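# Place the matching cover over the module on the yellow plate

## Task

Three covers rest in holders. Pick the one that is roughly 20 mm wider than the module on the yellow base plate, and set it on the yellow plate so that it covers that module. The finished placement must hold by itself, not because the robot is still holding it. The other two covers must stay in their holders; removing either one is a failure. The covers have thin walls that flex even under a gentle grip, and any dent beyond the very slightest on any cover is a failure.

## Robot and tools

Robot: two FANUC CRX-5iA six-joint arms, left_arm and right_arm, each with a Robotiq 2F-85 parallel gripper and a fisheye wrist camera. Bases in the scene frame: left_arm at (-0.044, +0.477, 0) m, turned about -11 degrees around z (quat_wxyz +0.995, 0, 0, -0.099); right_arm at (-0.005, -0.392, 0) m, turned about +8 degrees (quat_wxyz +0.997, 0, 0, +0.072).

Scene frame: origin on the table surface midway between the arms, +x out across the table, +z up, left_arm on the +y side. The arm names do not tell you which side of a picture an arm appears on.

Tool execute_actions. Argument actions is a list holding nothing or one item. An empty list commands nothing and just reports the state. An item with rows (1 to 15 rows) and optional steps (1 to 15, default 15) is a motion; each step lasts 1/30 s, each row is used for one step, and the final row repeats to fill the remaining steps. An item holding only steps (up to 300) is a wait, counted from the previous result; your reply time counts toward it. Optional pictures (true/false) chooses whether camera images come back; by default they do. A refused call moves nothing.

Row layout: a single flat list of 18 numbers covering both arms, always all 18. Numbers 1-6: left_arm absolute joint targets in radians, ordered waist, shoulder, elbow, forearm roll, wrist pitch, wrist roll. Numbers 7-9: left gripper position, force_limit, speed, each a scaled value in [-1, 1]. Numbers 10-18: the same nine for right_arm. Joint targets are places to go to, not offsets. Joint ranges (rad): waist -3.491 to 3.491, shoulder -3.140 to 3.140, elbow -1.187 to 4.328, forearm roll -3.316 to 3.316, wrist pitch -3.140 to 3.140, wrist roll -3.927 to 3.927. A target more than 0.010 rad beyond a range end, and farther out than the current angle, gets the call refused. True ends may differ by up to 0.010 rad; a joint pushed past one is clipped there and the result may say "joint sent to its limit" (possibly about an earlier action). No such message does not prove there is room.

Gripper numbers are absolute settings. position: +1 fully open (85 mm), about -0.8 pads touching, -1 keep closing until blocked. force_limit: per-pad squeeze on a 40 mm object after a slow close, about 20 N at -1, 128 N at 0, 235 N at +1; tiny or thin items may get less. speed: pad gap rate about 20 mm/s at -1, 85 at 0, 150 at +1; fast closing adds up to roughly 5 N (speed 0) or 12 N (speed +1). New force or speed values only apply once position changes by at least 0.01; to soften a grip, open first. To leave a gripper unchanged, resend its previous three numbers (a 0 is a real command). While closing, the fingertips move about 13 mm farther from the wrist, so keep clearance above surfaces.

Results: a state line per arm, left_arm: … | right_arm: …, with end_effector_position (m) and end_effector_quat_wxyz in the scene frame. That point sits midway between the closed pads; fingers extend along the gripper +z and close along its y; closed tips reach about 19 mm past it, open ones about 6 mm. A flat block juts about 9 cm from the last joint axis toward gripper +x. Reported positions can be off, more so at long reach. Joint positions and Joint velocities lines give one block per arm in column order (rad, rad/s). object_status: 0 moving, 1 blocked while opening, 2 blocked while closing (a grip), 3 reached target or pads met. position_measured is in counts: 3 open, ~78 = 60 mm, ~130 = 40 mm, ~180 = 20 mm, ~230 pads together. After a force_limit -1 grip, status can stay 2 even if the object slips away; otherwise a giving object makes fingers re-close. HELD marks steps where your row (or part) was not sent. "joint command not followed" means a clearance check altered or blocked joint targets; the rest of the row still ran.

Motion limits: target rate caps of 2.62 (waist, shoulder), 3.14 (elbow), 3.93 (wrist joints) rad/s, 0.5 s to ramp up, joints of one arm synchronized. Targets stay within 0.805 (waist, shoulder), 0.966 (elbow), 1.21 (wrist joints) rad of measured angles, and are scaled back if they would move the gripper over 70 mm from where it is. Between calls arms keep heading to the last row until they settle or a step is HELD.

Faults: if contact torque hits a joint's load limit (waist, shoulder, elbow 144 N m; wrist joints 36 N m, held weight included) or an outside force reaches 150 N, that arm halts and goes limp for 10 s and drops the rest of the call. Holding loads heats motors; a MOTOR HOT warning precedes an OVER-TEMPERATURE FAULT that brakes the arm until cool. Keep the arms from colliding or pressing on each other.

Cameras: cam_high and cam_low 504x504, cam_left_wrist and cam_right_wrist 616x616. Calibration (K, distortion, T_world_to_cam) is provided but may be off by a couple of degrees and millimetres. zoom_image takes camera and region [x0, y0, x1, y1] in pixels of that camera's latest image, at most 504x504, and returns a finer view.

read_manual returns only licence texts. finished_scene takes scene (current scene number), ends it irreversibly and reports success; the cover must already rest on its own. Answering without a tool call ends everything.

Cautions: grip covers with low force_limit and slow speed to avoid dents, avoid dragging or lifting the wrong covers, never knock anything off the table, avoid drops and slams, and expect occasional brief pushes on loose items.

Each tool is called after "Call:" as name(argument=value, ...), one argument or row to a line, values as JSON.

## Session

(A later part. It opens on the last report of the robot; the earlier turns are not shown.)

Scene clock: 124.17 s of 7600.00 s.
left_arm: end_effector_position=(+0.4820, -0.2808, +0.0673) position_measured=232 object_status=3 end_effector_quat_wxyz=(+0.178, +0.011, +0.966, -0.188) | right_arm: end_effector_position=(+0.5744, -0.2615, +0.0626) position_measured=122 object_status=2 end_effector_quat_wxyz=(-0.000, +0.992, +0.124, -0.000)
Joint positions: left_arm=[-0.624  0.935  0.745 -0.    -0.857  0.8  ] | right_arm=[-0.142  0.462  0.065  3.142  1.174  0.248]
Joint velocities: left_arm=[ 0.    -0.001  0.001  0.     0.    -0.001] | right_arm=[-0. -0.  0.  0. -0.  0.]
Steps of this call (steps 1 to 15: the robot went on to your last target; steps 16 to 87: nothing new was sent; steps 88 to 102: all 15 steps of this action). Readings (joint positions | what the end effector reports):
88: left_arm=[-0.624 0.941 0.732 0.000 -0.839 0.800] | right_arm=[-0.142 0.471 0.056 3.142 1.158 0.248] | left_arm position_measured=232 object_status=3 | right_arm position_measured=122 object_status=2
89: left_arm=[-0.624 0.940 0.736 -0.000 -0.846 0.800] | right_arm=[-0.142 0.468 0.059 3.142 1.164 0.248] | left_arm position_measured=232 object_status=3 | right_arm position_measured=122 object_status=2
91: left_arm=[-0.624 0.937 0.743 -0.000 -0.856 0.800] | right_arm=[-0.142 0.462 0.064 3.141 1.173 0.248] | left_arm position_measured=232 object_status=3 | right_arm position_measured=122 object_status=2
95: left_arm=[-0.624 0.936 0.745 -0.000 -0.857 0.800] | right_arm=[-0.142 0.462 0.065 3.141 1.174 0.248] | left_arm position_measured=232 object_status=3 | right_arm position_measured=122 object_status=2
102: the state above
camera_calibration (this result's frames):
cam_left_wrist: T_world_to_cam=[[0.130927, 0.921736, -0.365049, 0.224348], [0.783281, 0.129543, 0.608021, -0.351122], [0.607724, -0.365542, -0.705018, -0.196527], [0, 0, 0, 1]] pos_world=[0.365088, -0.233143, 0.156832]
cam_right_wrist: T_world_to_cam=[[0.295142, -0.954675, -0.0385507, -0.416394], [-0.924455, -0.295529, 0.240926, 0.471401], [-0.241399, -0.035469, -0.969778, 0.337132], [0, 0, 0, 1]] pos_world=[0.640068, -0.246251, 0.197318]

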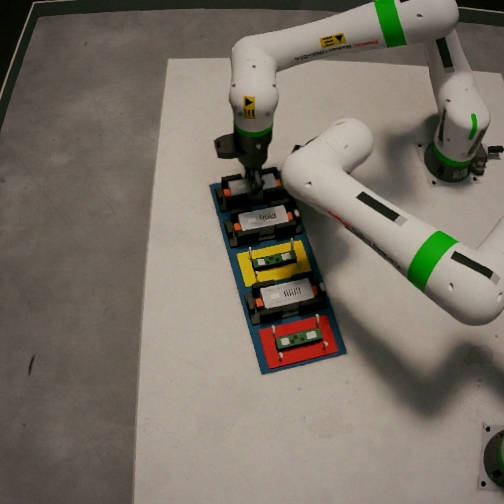

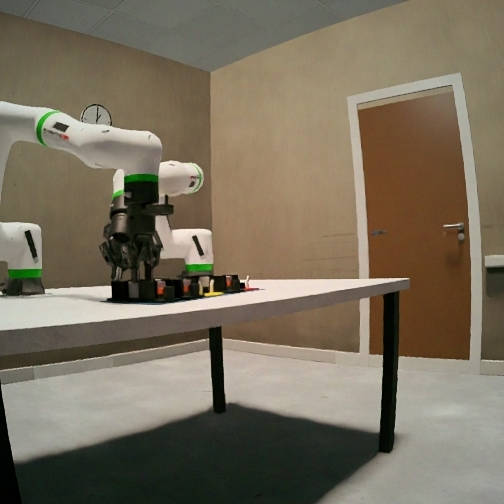

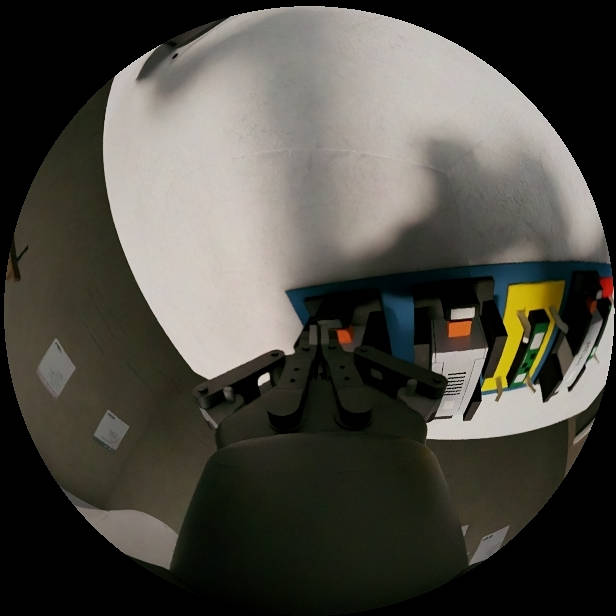

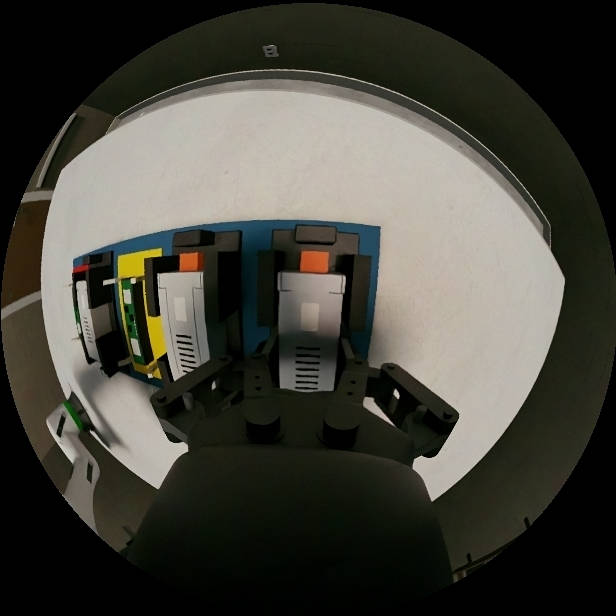

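Call:
execute_actions(
  actions=[
    {"rows":[[-0.55,0.6,0.6,0,-0.982,0.8,-0.9,0,1,-0.142,0.446,0.087,3.1416,1.212,0.248,0.1,-1,1]],"steps":12},
  ],
  pictures=false,
)

Call:
execute_actions(
  actions=[
    {"rows":[[0.6,0.3,0.575,0,-1.074,0.8,-0.9,0,1,-0.1164,0.6145,0.363,3.1416,1.319,0.222,0.1,-1,1]],"steps":15},
  ],
  pictures=false,
)

Call:
execute_actions(
  actions=[
    {"rows":[[0.6,0.3,0.575,0,-1.074,0.8,-0.9,0,1,-0.1164,0.628,0.339,3.1416,1.282,0.222,0.1,-1,1]],"steps":15},
  ],
)

Scene clock: 128.00 s of 7600.00 s.
left_arm: end_effector_position=(+0.4874, -0.2227, +0.1984) position_measured=232 object_status=3 end_effector_quat_wxyz=(+0.198, -0.013, +0.960, -0.198) | right_arm: end_effector_position=(+0.5746, -0.2616, +0.0808) position_measured=117 object_status=3 end_effector_quat_wxyz=(+0.000, +0.992, +0.124, +0.000)
Joint positions: left_arm=[-0.574  0.707  0.647  0.    -0.942  0.8  ] | right_arm=[-0.142  0.446  0.087  3.142  1.212  0.248]
Joint velocities: left_arm=[ 0.164 -0.734 -0.321 -0.001 -0.272  0.   ] | right_arm=[-0.     0.     0.    -0.001  0.    -0.001]
Steps of this call (steps 1 to 15: the robot went on to your last target; steps 16 to 90: nothing new was sent; then 0.43 s passed at rest; steps 91 to 102: all 12 steps of this action). Readings (joint positions | what the end effector reports):
91: left_arm=[-0.624 0.934 0.745 0.000 -0.857 0.800] | right_arm=[-0.142 0.462 0.065 3.142 1.175 0.248] | left_arm position_measured=232 object_status=3 | right_arm position_measured=122 object_status=0
92: left_arm=[-0.623 0.930 0.743 0.000 -0.858 0.800] | right_arm=[-0.142 0.459 0.069 3.142 1.182 0.248] | left_arm position_measured=232 object_status=3 | right_arm position_measured=121 object_status=0
94: left_arm=[-0.617 0.904 0.731 -0.000 -0.869 0.800] | right_arm=[-0.142 0.448 0.084 3.142 1.206 0.248] | left_arm position_measured=232 object_status=3 | right_arm position_measured=118 object_status=0
98: left_arm=[-0.595 0.806 0.689 0.000 -0.905 0.800] | right_arm=[-0.142 0.446 0.087 3.142 1.212 0.248] | left_arm position_measured=232 object_status=3 | right_arm position_measured=117 object_status=0
102: the state above

Scene clock: 128.50 s of 7600.00 s.
left_arm: end_effector_position=(+0.6239, -0.0465, +0.2970) position_measured=232 object_status=3 end_effector_quat_wxyz=(+0.248, -0.137, +0.940, -0.191) | right_arm: end_effector_position=(+0.6444, -0.2448, +0.0897) position_measured=117 object_status=3 end_effector_quat_wxyz=(-0.000, +0.992, +0.124, +0.000)
Joint positions: left_arm=[-0.312  0.559  0.615  0.    -0.989  0.8  ] | right_arm=[-0.116  0.614  0.363  3.142  1.319  0.222]
Joint velocities: left_arm=[ 0.58  -0.194 -0.03   0.001 -0.063  0.   ] | right_arm=[-0.     0.     0.004  0.     0.     0.001]
Steps of this call (steps 1 to 15: all 15 steps of this action). Readings (joint positions | what the end effector reports):
1: left_arm=[-0.568 0.683 0.636 0.000 -0.951 0.800] | right_arm=[-0.142 0.446 0.088 3.142 1.212 0.248] | left_arm position_measured=232 object_status=3 | right_arm position_measured=117 object_status=3
2: left_arm=[-0.560 0.662 0.629 0.000 -0.958 0.800] | right_arm=[-0.142 0.450 0.093 3.142 1.215 0.248] | left_arm position_measured=232 object_status=3 | right_arm position_measured=117 object_status=3
4: left_arm=[-0.526 0.637 0.627 0.000 -0.963 0.800] | right_arm=[-0.139 0.470 0.125 3.142 1.227 0.245] | left_arm position_measured=232 object_status=3 | right_arm position_measured=117 object_status=3
8: left_arm=[-0.448 0.608 0.623 0.000 -0.973 0.800] | right_arm=[-0.126 0.555 0.265 3.142 1.281 0.231] | left_arm position_measured=232 object_status=3 | right_arm position_measured=117 object_status=3
15: the state above

Scene clock: 138.67 s of 7600.00 s.
left_arm: end_effector_position=(+0.7391, +0.2295, +0.3670) position_measured=232 object_status=3 end_effector_quat_wxyz=(+0.302, -0.301, +0.891, -0.155) | right_arm: end_effector_position=(+0.6445, -0.2447, +0.0737) position_measured=117 object_status=3 end_effector_quat_wxyz=(-0.000, +0.992, +0.124, -0.000)
Joint positions: left_arm=[ 0.052  0.453  0.599  0.    -1.024  0.8  ] | right_arm=[-0.116  0.626  0.342  3.141  1.288  0.222]
Joint velocities: left_arm=[ 0.     0.     0.     0.     0.001 -0.   ] | right_arm=[ 0.     0.     0.    -0.    -0.    -0.001]
FORCE FAULT: contact force on the right arm reached its limit, and that arm stopped for 10 seconds. The contact can be on any part of that arm, not only on its tool. That arm's remaining commands of this call were not run. That arm holds still and accepts commands again. Move the arm away from the contact; if what it grips holds it there, let go first. Pushing or pulling that hard again can fault the arm again.
The stop of the right arm began at step 5 of this call (marked STOPPED below). From that step on that arm followed nothing that you had sent. 11 of its steps, steps kept back included, did not run and will not run. Nothing is kept back now, and the robot has no last target.
Steps of this call (steps 1 to 15: all 15 steps of this action; steps 16 to 305: the stop continued). Readings (joint positions | what the end effector reports):
1: left_arm=[-0.293 0.552 0.614 0.000 -0.991 0.800] | right_arm=[-0.116 0.615 0.363 3.142 1.319 0.222] | left_arm position_measured=232 object_status=3 | right_arm position_measured=117 object_status=3
2: left_arm=[-0.273 0.546 0.613 0.000 -0.993 0.800] | right_arm=[-0.116 0.617 0.358 3.141 1.311 0.222] | left_arm position_measured=232 object_status=3 | right_arm position_measured=117 object_status=3
4: left_arm=[-0.233 0.534 0.611 0.000 -0.997 0.800] | right_arm=[-0.116 0.626 0.342 3.142 1.288 0.222] | left_arm position_measured=232 object_status=3 | right_arm position_measured=117 object_status=3
5: left_arm=[-0.213 0.528 0.610 0.000 -0.999 0.800] | right_arm=[-0.116 0.626 0.342 3.141 1.288 0.222] | left_arm position_measured=232 object_status=3 | right_arm position_measured=117 object_status=3 STOPPED (the right arm)
8: left_arm=[-0.154 0.511 0.607 0.000 -1.005 0.800] | right_arm=[-0.116 0.626 0.342 3.141 1.288 0.222] | left_arm position_measured=232 object_status=3 | right_arm position_measured=117 object_status=3
305: the state above
camera_calibration (this result's frames):
cam_left_wrist: T_world_to_cam=[[-0.405033, 0.791083, -0.458405, 0.290102], [0.423377, 0.606658, 0.672843, -0.668151], [0.81037, 0.0784452, -0.580643, -0.252278], [0, 0, 0, 1]] pos_world=[0.60482, 0.195633, 0.436061]
cam_right_wrist: T_world_to_cam=[[0.294706, -0.954804, -0.0387093, -0.420363], [-0.924538, -0.295138, 0.241088, 0.538635], [-0.241616, -0.0352618, -0.969731, 0.365646], [0, 0, 0, 1]] pos_world=[0.710218, -0.229499, 0.208448]

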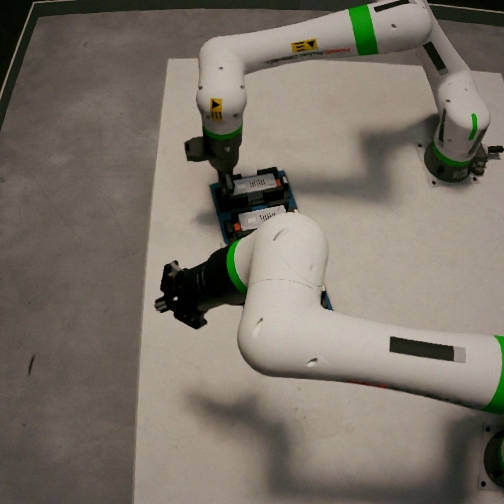

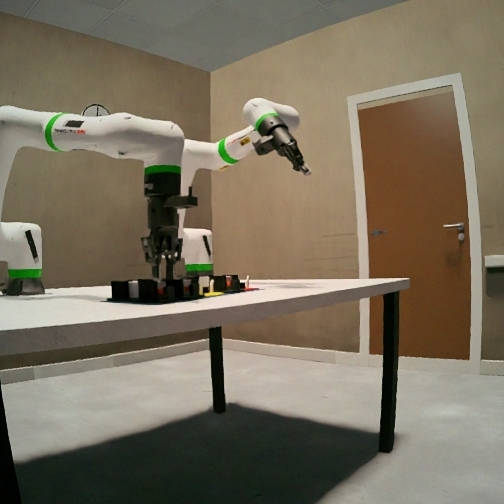

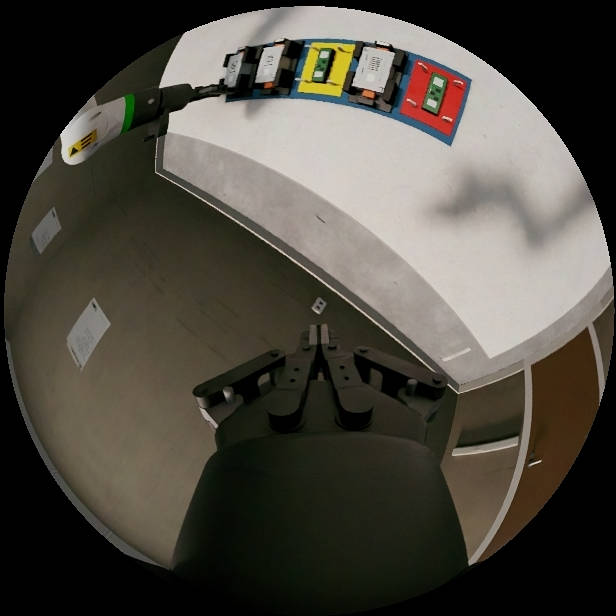

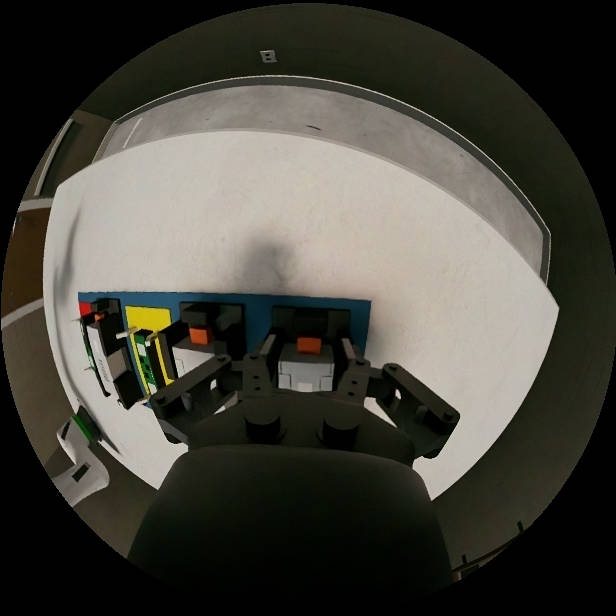

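Call:
execute_actions(
  actions=[
    {"rows":[[0.3,0.4,0.59,0,-1.04,0.8,-0.9,0,1,-0.1164,0.6145,0.363,3.1416,1.319,0.222,-0.32,-1,1]],"steps":15},
  ],
  pictures=false,
)

Call:
execute_actions(
  actions=[
    {"rows":[[0.3,0.4,0.59,0,-1.04,0.8,-0.9,0,1,-0.1164,0.622,0.3506,3.1416,1.299,0.222,-0.32,-1,1],[0.3,0.4,0.59,0,-1.04,0.8,-0.9,0,1,-0.1164,0.622,0.3506,3.1416,1.299,0.222,-0.32,-1,1],[0.3,0.4,0.59,0,-1.04,0.8,-0.9,0,1,-0.1164,0.622,0.3506,3.1416,1.299,0.222,-0.32,-1,1],[0.3,0.4,0.59,0,-1.04,0.8,-0.9,0,1,-0.1164,0.6294,0.338,3.1416,1.2794,0.222,-0.32,-1,1],[0.3,0.4,0.59,0,-1.04,0.8,-0.9,0,1,-0.1164,0.6294,0.338,3.1416,1.2794,0.222,-0.32,-1,1],[0.3,0.4,0.59,0,-1.04,0.8,-0.9,0,1,-0.1164,0.6294,0.338,3.1416,1.2794,0.222,-0.32,-1,1],[0.3,0.4,0.59,0,-1.04,0.8,-0.9,0,1,-0.1164,0.6354,0.328,3.1416,1.2636,0.222,-0.32,-1,1]],"steps":15},
  ],
)

Scene clock: 141.23 s of 7600.00 s.
left_arm: end_effector_position=(+0.7601, +0.4232, +0.4003) position_measured=232 object_status=3 end_effector_quat_wxyz=(+0.331, -0.405, +0.844, -0.122) | right_arm: end_effector_position=(+0.6446, -0.2448, +0.0899) position_measured=169 object_status=0 end_effector_quat_wxyz=(-0.000, +0.992, +0.124, +0.000)
Joint positions: left_arm=[ 0.294  0.401  0.59  -0.    -1.04   0.8  ] | right_arm=[-0.116  0.614  0.363  3.142  1.319  0.222]
Joint velocities: left_arm=[ 0.228 -0.05  -0.008 -0.    -0.015  0.   ] | right_arm=[ 0.     0.     0.     0.     0.    -0.001]
Steps of this call (steps 1 to 62: nothing new was sent; steps 63 to 77: all 15 steps of this action). Readings (joint positions | what the end effector reports):
63: left_arm=[0.052 0.453 0.599 0.000 -1.024 0.800] | right_arm=[-0.116 0.626 0.343 3.141 1.288 0.222] | left_arm position_measured=232 object_status=3 | right_arm position_measured=117 object_status=0
64: left_arm=[0.056 0.452 0.599 0.000 -1.024 0.800] | right_arm=[-0.116 0.624 0.347 3.142 1.296 0.222] | left_arm position_measured=232 object_status=3 | right_arm position_measured=119 object_status=0
66: left_arm=[0.083 0.447 0.598 0.000 -1.025 0.800] | right_arm=[-0.116 0.616 0.361 3.142 1.315 0.222] | left_arm position_measured=232 object_status=3 | right_arm position_measured=137 object_status=0
70: left_arm=[0.168 0.429 0.595 0.000 -1.031 0.800] | right_arm=[-0.116 0.614 0.363 3.142 1.319 0.222] | left_arm position_measured=232 object_status=3 | right_arm position_measured=166 object_status=0
77: the state above

Scene clock: 141.73 s of 7600.00 s.
left_arm: end_effector_position=(+0.7599, +0.4281, +0.4010) position_measured=232 object_status=3 end_effector_quat_wxyz=(+0.331, -0.407, +0.842, -0.121) | right_arm: end_effector_position=(+0.6447, -0.2448, +0.0618) position_measured=169 object_status=3 end_effector_quat_wxyz=(+0.000, +0.992, +0.124, -0.000)
Joint positions: left_arm=[ 0.3   0.4   0.59 -0.   -1.04  0.8 ] | right_arm=[-0.116  0.635  0.328  3.142  1.264  0.222]
Joint velocities: left_arm=[ 0.    -0.     0.001 -0.001 -0.001  0.   ] | right_arm=[ 0.    -0.    -0.    -0.002 -0.    -0.002]
Steps of this call (steps 1 to 15: all 15 steps of this action). Readings (joint positions | what the end effector reports):
1: left_arm=[0.299 0.400 0.590 -0.000 -1.040 0.800] | right_arm=[-0.116 0.615 0.363 3.142 1.319 0.222] | left_arm position_measured=232 object_status=3 | right_arm position_measured=169 object_status=0
2: left_arm=[0.300 0.400 0.590 -0.000 -1.040 0.800] | right_arm=[-0.116 0.616 0.360 3.142 1.313 0.222] | left_arm position_measured=232 object_status=3 | right_arm position_measured=169 object_status=0
4: left_arm=[0.300 0.400 0.590 -0.000 -1.040 0.800] | right_arm=[-0.116 0.622 0.351 3.142 1.300 0.222] | left_arm position_measured=232 object_status=3 | right_arm position_measured=169 object_status=3
8: left_arm=[0.300 0.400 0.590 -0.000 -1.040 0.800] | right_arm=[-0.116 0.631 0.334 3.142 1.273 0.222] | left_arm position_measured=232 object_status=3 | right_arm position_measured=169 object_status=3
15: the state above
camera_calibration (this result's frames):
cam_left_wrist: T_world_to_cam=[[-0.573913, 0.668596, -0.472866, 0.343583], [0.242013, 0.690112, 0.682037, -0.721961], [0.782338, 0.27699, -0.557874, -0.337811], [0, 0, 0, 1]] pos_world=[0.636193, 0.362086, 0.466417]
cam_right_wrist: T_world_to_cam=[[0.294765, -0.954795, -0.0384626, -0.420986], [-0.924609, -0.295146, 0.240806, 0.541771], [-0.241273, -0.0354183, -0.969811, 0.353858], [0, 0, 0, 1]] pos_world=[0.710394, -0.229521, 0.196521]

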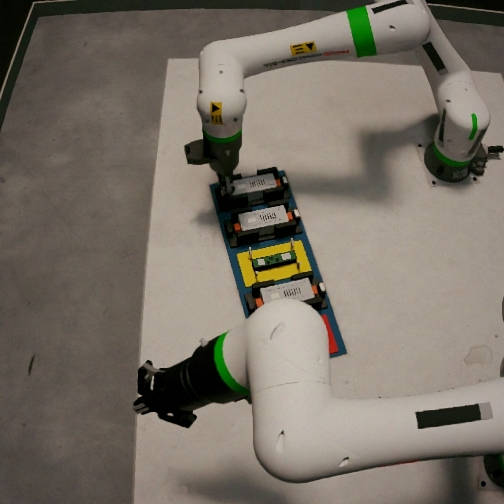

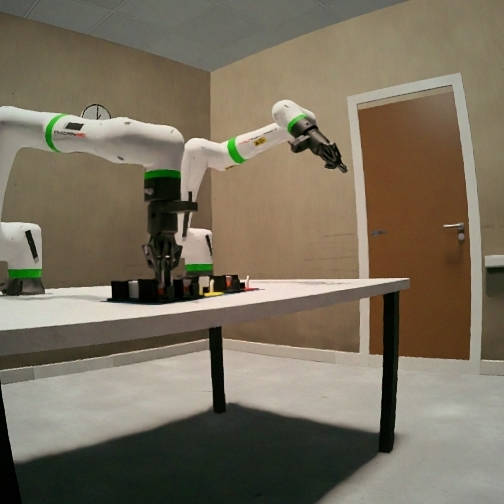

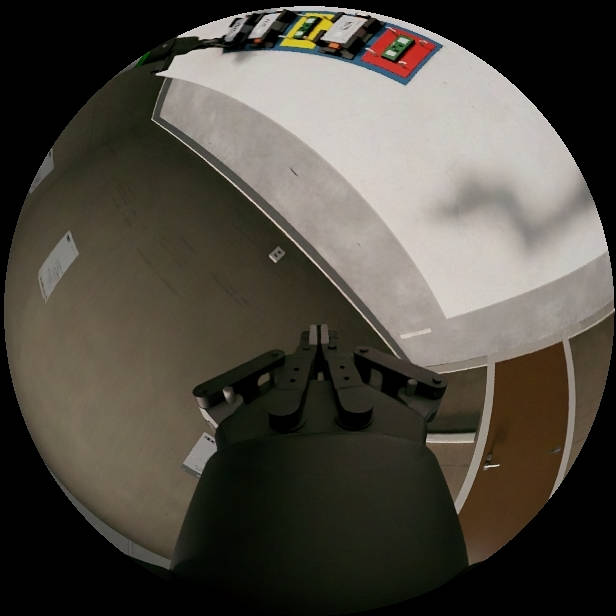

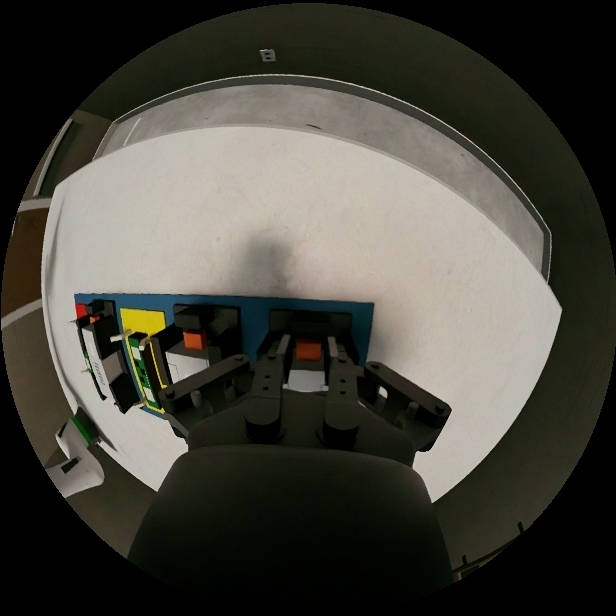

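Call:
execute_actions(
  actions=[
    {"rows":[[0.3,0.4,0.59,0,-1.04,0.8,-0.9,0,1,-0.115,0.6544,0.359,3.1416,1.2756,0.221,-0.32,-1,1]],"steps":12},
  ],
)

Call:
zoom_image(
  camera="cam_right_wrist",
  region=[240,290,380,420],
)

Call:
zoom_image(
  camera="cam_low",
  region=[100,230,260,310],
)

Scene clock: 143.70 s of 7600.00 s.
left_arm: end_effector_position=(+0.7599, +0.4282, +0.4010) position_measured=232 object_status=3 end_effector_quat_wxyz=(+0.331, -0.407, +0.842, -0.121) | right_arm: end_effector_position=(+0.6522, -0.2436, +0.0619) position_measured=169 object_status=3 end_effector_quat_wxyz=(-0.000, +0.992, +0.124, -0.000)
Joint positions: left_arm=[ 0.3   0.4   0.59  0.   -1.04  0.8 ] | right_arm=[-0.115  0.654  0.359  3.141  1.276  0.221]
Joint velocities: left_arm=[-0.001  0.     0.    -0.001  0.    -0.   ] | right_arm=[ 0.     0.     0.     0.001 -0.    -0.   ]
Steps of this call (steps 1 to 15: the robot went on to your last target; steps 16 to 47: nothing new was sent; steps 48 to 59: all 12 steps of this action). Readings (joint positions | what the end effector reports):
48: left_arm=[0.300 0.400 0.590 -0.000 -1.040 0.800] | right_arm=[-0.116 0.636 0.328 3.142 1.264 0.222] | left_arm position_measured=232 object_status=3 | right_arm position_measured=169 object_status=3
49: left_arm=[0.300 0.400 0.590 -0.000 -1.040 0.800] | right_arm=[-0.116 0.639 0.334 3.142 1.266 0.222] | left_arm position_measured=232 object_status=3 | right_arm position_measured=169 object_status=3
51: left_arm=[0.300 0.400 0.590 0.000 -1.040 0.800] | right_arm=[-0.115 0.651 0.354 3.141 1.274 0.222] | left_arm position_measured=232 object_status=3 | right_arm position_measured=169 object_status=3
55: left_arm=[0.300 0.400 0.590 0.000 -1.040 0.800] | right_arm=[-0.115 0.654 0.359 3.141 1.276 0.221] | left_arm position_measured=232 object_status=3 | right_arm position_measured=169 object_status=3
59: the state above
camera_calibration (this result's frames):
cam_left_wrist: T_world_to_cam=[[-0.573917, 0.668563, -0.472908, 0.343618], [0.241951, 0.690137, 0.682035, -0.721969], [0.782355, 0.277011, -0.557841, -0.337841], [0, 0, 0, 1]] pos_world=[0.6362, 0.362112, 0.466446]
cam_right_wrist: T_world_to_cam=[[0.295173, -0.954663, -0.0386263, -0.422264], [-0.924431, -0.295576, 0.240959, 0.548791], [-0.241452, -0.0354175, -0.969766, 0.35596], [0, 0, 0, 1]] pos_world=[0.717908, -0.228303, 0.196651]

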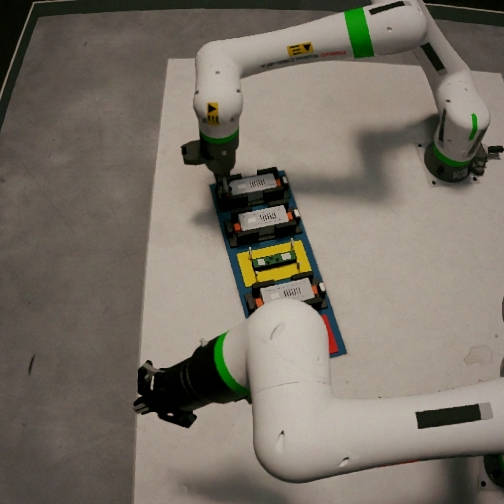

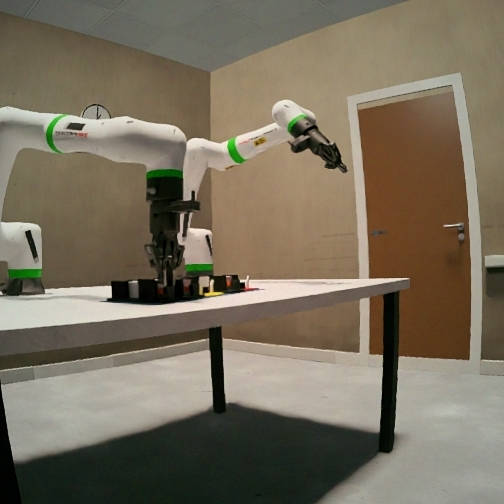

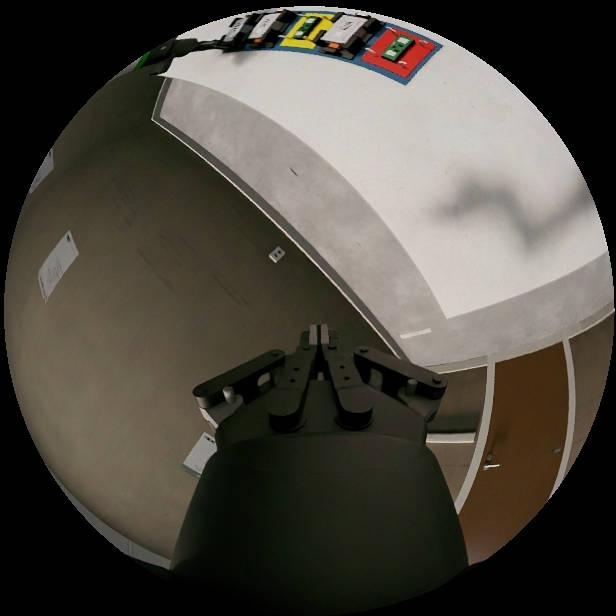

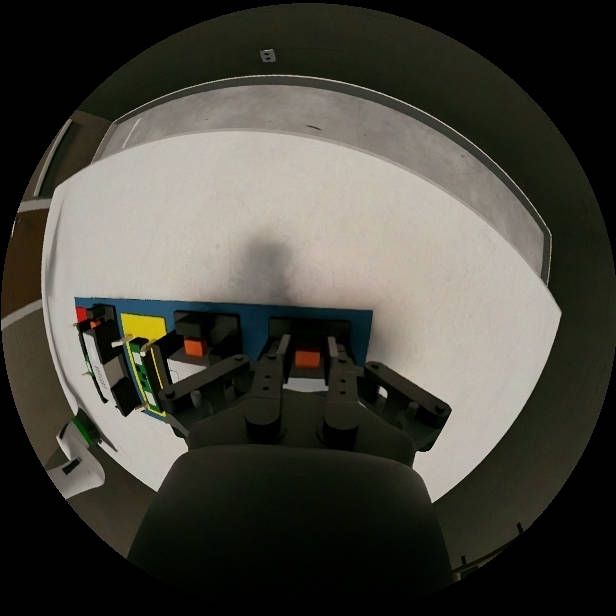

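Region (240, 290, 380, 420) of cam_right_wrist's 616x616 image, scaled by 3.600, with more detail than that image has; it fills the top 468 rows of this view, and the rest is white.

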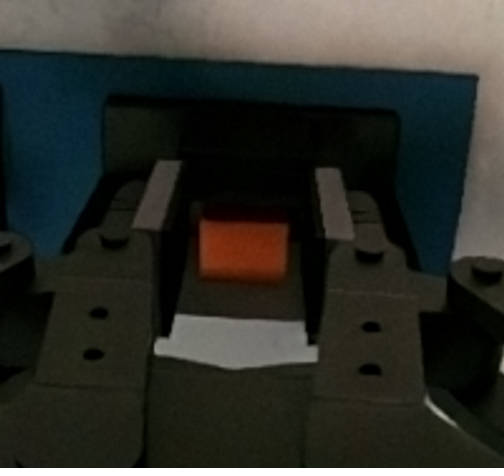

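Region (100, 230, 260, 310) of cam_low's 504x504 image, scaled by 3.150, with more detail than that image has.

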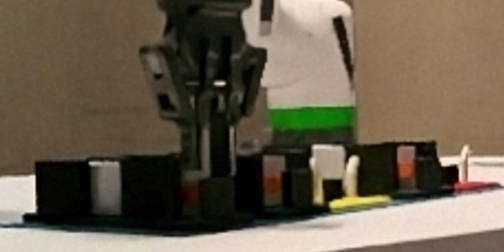

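Call:
execute_actions(
  actions=[
    {"rows":[[0.3,0.4,0.59,0,-1.04,0.8,-0.9,0,1,-0.115,0.658,0.3528,3.1416,1.2657,0.221,-0.32,-1,1],[0.3,0.4,0.59,0,-1.04,0.8,-0.9,0,1,-0.115,0.658,0.3528,3.1416,1.2657,0.221,-0.32,-1,1],[0.3,0.4,0.59,0,-1.04,0.8,-0.9,0,1,-0.115,0.658,0.3528,3.1416,1.2657,0.221,-0.32,-1,1],[0.3,0.4,0.59,0,-1.04,0.8,-0.9,0,1,-0.115,0.6618,0.3466,3.1416,1.2558,0.221,-0.32,-1,1]],"steps":12},
  ],
)

Call:
zoom_image(
  camera="cam_right_wrist",
  region=[240,290,380,420],
)

Scene clock: 154.77 s of 7600.00 s.
left_arm: end_effector_position=(+0.7599, +0.4282, +0.4010) position_measured=232 object_status=3 end_effector_quat_wxyz=(+0.331, -0.407, +0.842, -0.121) | right_arm: end_effector_position=(+0.6534, -0.2430, +0.0616) position_measured=169 object_status=3 end_effector_quat_wxyz=(-0.001, +0.992, +0.124, +0.003)
Joint positions: left_arm=[ 0.3   0.4   0.59  0.   -1.04  0.8 ] | right_arm=[-0.115  0.653  0.355  3.14   1.268  0.221]
Joint velocities: left_arm=[-0.    -0.001 -0.001 -0.001  0.001 -0.   ] | right_arm=[ 0.001  0.    -0.     0.    -0.    -0.001]
FORCE FAULT: contact force on the right arm reached its limit, and that arm stopped for 10 seconds. The contact can be on any part of that arm, not only on its tool. That arm's remaining commands of this call were not run. That arm holds still and accepts commands again. Move the arm away from the contact; if what it grips holds it there, let go first. Pushing or pulling that hard again can fault the arm again.
The stop of the right arm began at step 32 of this call (marked STOPPED below). From that step on that arm followed nothing that you had sent. 8 of its steps, steps kept back included, did not run and will not run. Nothing is kept back now, and the robot has no last target.
Steps of this call (steps 1 to 15: the robot went on to your last target; steps 16 to 27: nothing new was sent; steps 28 to 39: all 12 steps of this action; steps 40 to 332: the stop continued). Readings (joint positions | what the end effector reports):
28: left_arm=[0.300 0.400 0.590 0.000 -1.040 0.800] | right_arm=[-0.115 0.655 0.359 3.142 1.275 0.221] | left_arm position_measured=232 object_status=3 | right_arm position_measured=169 object_status=3
29: left_arm=[0.300 0.400 0.590 0.000 -1.040 0.800] | right_arm=[-0.115 0.655 0.357 3.142 1.271 0.221] | left_arm position_measured=232 object_status=3 | right_arm position_measured=169 object_status=3
31: left_arm=[0.300 0.400 0.590 0.000 -1.040 0.800] | right_arm=[-0.115 0.655 0.355 3.140 1.267 0.221] | left_arm position_measured=232 object_status=3 | right_arm position_measured=169 object_status=3
32: left_arm=[0.300 0.400 0.590 0.000 -1.040 0.800] | right_arm=[-0.115 0.653 0.355 3.140 1.268 0.221] | left_arm position_measured=232 object_status=3 | right_arm position_measured=169 object_status=3 STOPPED (the right arm)
35: left_arm=[0.300 0.400 0.590 0.000 -1.040 0.800] | right_arm=[-0.115 0.653 0.355 3.140 1.268 0.221] | left_arm position_measured=232 object_status=3 | right_arm position_measured=169 object_status=3
332: the state above
camera_calibration (this result's frames):
cam_left_wrist: T_world_to_cam=[[-0.573908, 0.668564, -0.472918, 0.343619], [0.241938, 0.690135, 0.682041, -0.721965], [0.782365, 0.277012, -0.557825, -0.337857], [0, 0, 0, 1]] pos_world=[0.636204, 0.362113, 0.466448]
cam_right_wrist: T_world_to_cam=[[0.294872, -0.954751, -0.0387356, -0.421876], [-0.925922, -0.295512, 0.235248, 0.55141], [-0.23605, -0.0335018, -0.971163, 0.352986], [0, 0, 0, 1]] pos_world=[0.718284, -0.228012, 0.196747]

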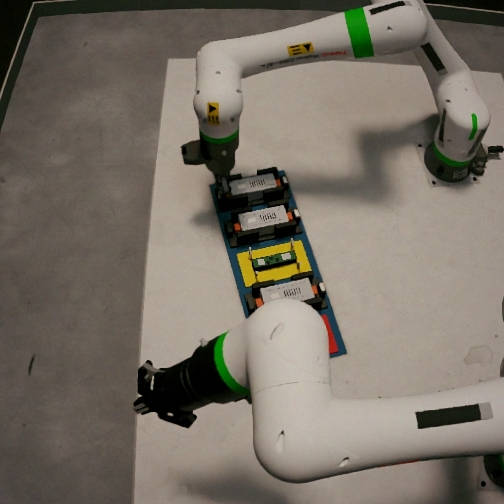

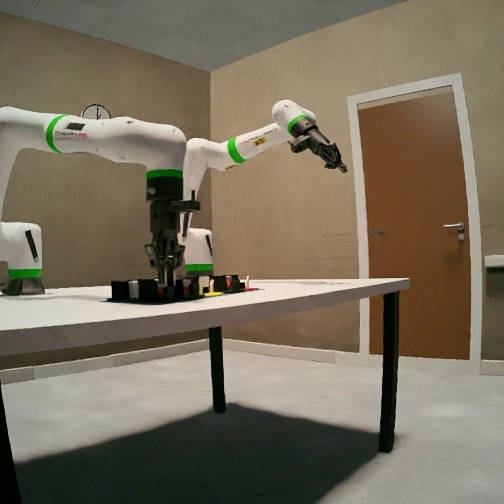

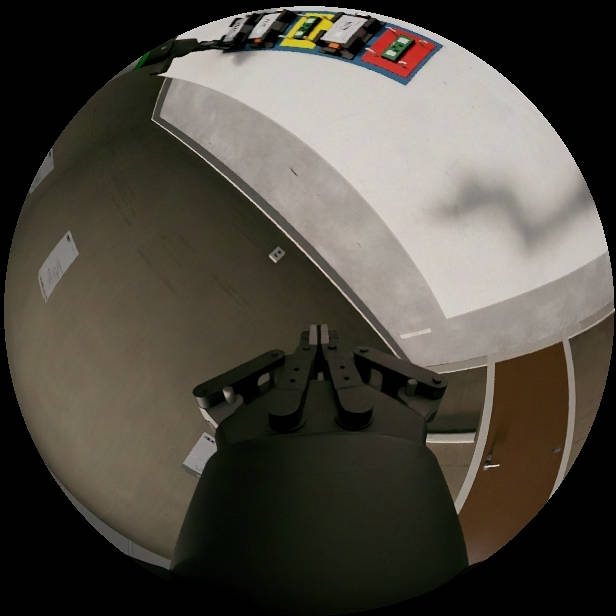

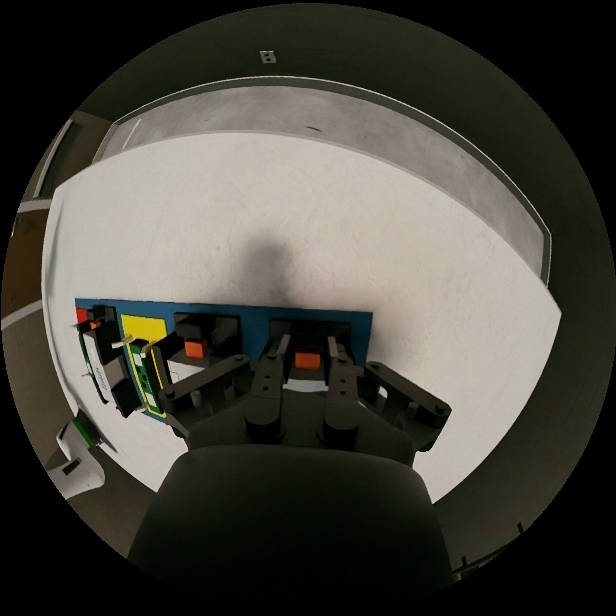

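Region (240, 290, 380, 420) of cam_right_wrist's 616x616 image, scaled by 3.600, with more detail than that image has; it fills the top 468 rows of this view, and the rest is white.

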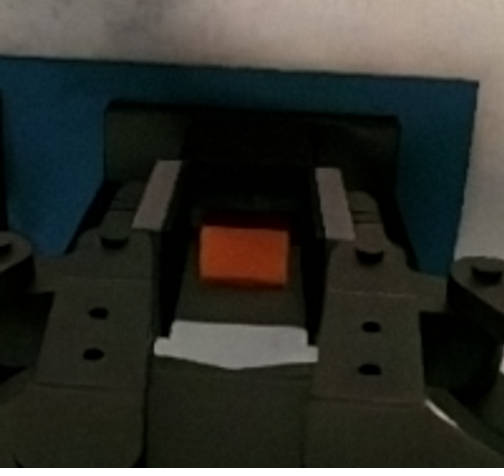

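Call:
execute_actions(
  actions=[
    {"rows":[[0.3,0.4,0.59,0,-1.04,0.8,-0.9,0,1,-0.115,0.60,0.50,3.1416,1.47,0.221,-0.32,-1,1]],"steps":15},
  ],
)

Call:
zoom_image(
  camera="cam_right_wrist",
  region=[230,250,390,410],
)

Call:
zoom_image(
  camera="cam_low",
  region=[105,265,225,310],
)

Scene clock: 156.30 s of 7600.00 s.
left_arm: end_effector_position=(+0.7599, +0.4282, +0.4010) position_measured=232 object_status=3 end_effector_quat_wxyz=(+0.331, -0.407, +0.842, -0.121) | right_arm: end_effector_position=(+0.6510, -0.2437, +0.1572) position_measured=169 object_status=3 end_effector_quat_wxyz=(+0.000, +0.992, +0.124, +0.000)
Joint positions: left_arm=[ 0.3   0.4   0.59  0.   -1.04  0.8 ] | right_arm=[-0.115  0.6    0.5    3.142  1.47   0.221]
Joint velocities: left_arm=[ 0.    -0.     0.001 -0.001  0.001  0.001] | right_arm=[ 0.     0.     0.003 -0.001  0.    -0.   ]
Steps of this call (steps 1 to 31: nothing new was sent; steps 32 to 46: all 15 steps of this action). Readings (joint positions | what the end effector reports):
32: left_arm=[0.300 0.400 0.590 0.000 -1.040 0.800] | right_arm=[-0.115 0.653 0.356 3.140 1.269 0.221] | left_arm position_measured=232 object_status=3 | right_arm position_measured=169 object_status=3
33: left_arm=[0.300 0.400 0.590 0.000 -1.040 0.800] | right_arm=[-0.115 0.652 0.361 3.140 1.276 0.221] | left_arm position_measured=232 object_status=3 | right_arm position_measured=169 object_status=3
35: left_arm=[0.300 0.400 0.590 0.000 -1.040 0.800] | right_arm=[-0.115 0.642 0.390 3.140 1.316 0.221] | left_arm position_measured=232 object_status=3 | right_arm position_measured=169 object_status=3
39: left_arm=[0.300 0.400 0.590 0.000 -1.040 0.800] | right_arm=[-0.115 0.607 0.478 3.141 1.439 0.221] | left_arm position_measured=232 object_status=3 | right_arm position_measured=169 object_status=3
46: the state above
camera_calibration (this result's frames):
cam_left_wrist: T_world_to_cam=[[-0.573908, 0.668564, -0.472918, 0.343619], [0.241938, 0.690135, 0.682041, -0.721965], [0.782365, 0.277012, -0.557825, -0.337857], [0, 0, 0, 1]] pos_world=[0.636204, 0.362113, 0.466448]
cam_right_wrist: T_world_to_cam=[[0.295245, -0.954664, -0.0380277, -0.418485], [-0.924671, -0.295533, 0.240093, 0.524901], [-0.240447, -0.0357231, -0.970005, 0.447396], [0, 0, 0, 1]] pos_world=[0.716491, -0.228405, 0.292038]

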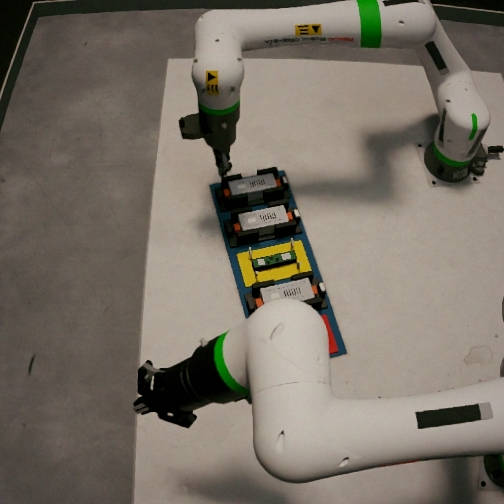

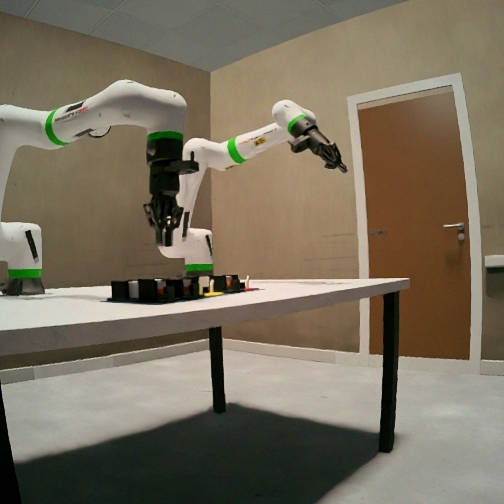

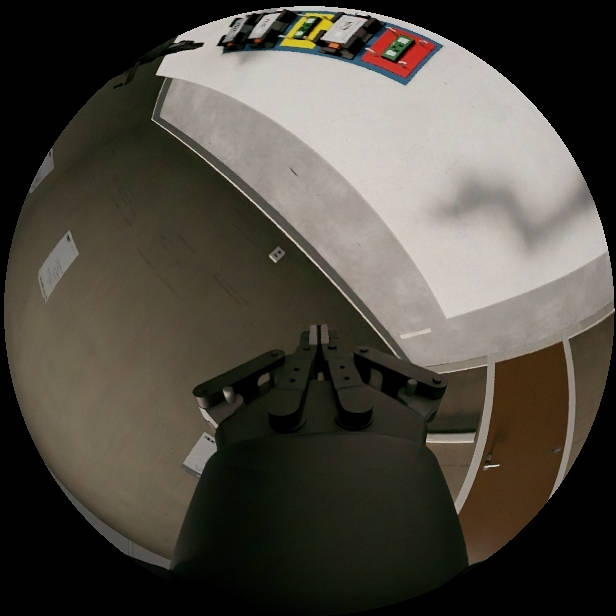

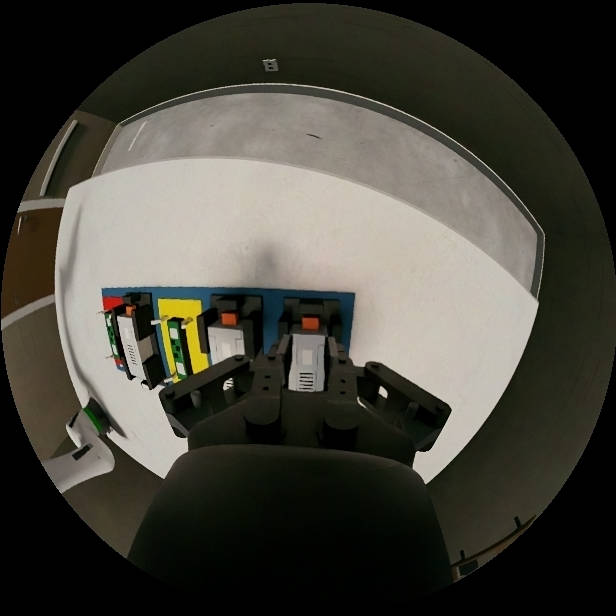

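Region (230, 250, 390, 410) of cam_right_wrist's 616x616 image, scaled by 3.150, with more detail than that image has.

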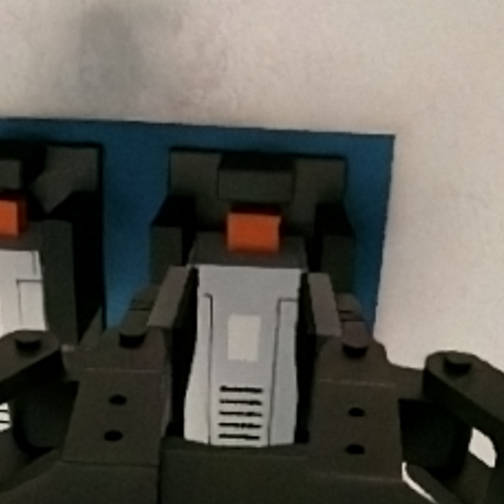

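Region (105, 265, 225, 310) of cam_low's 504x504 image, scaled by 4.200, with more detail than that image has; it fills the top 189 rows of this view, and the rest is white.

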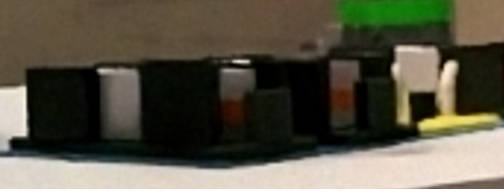

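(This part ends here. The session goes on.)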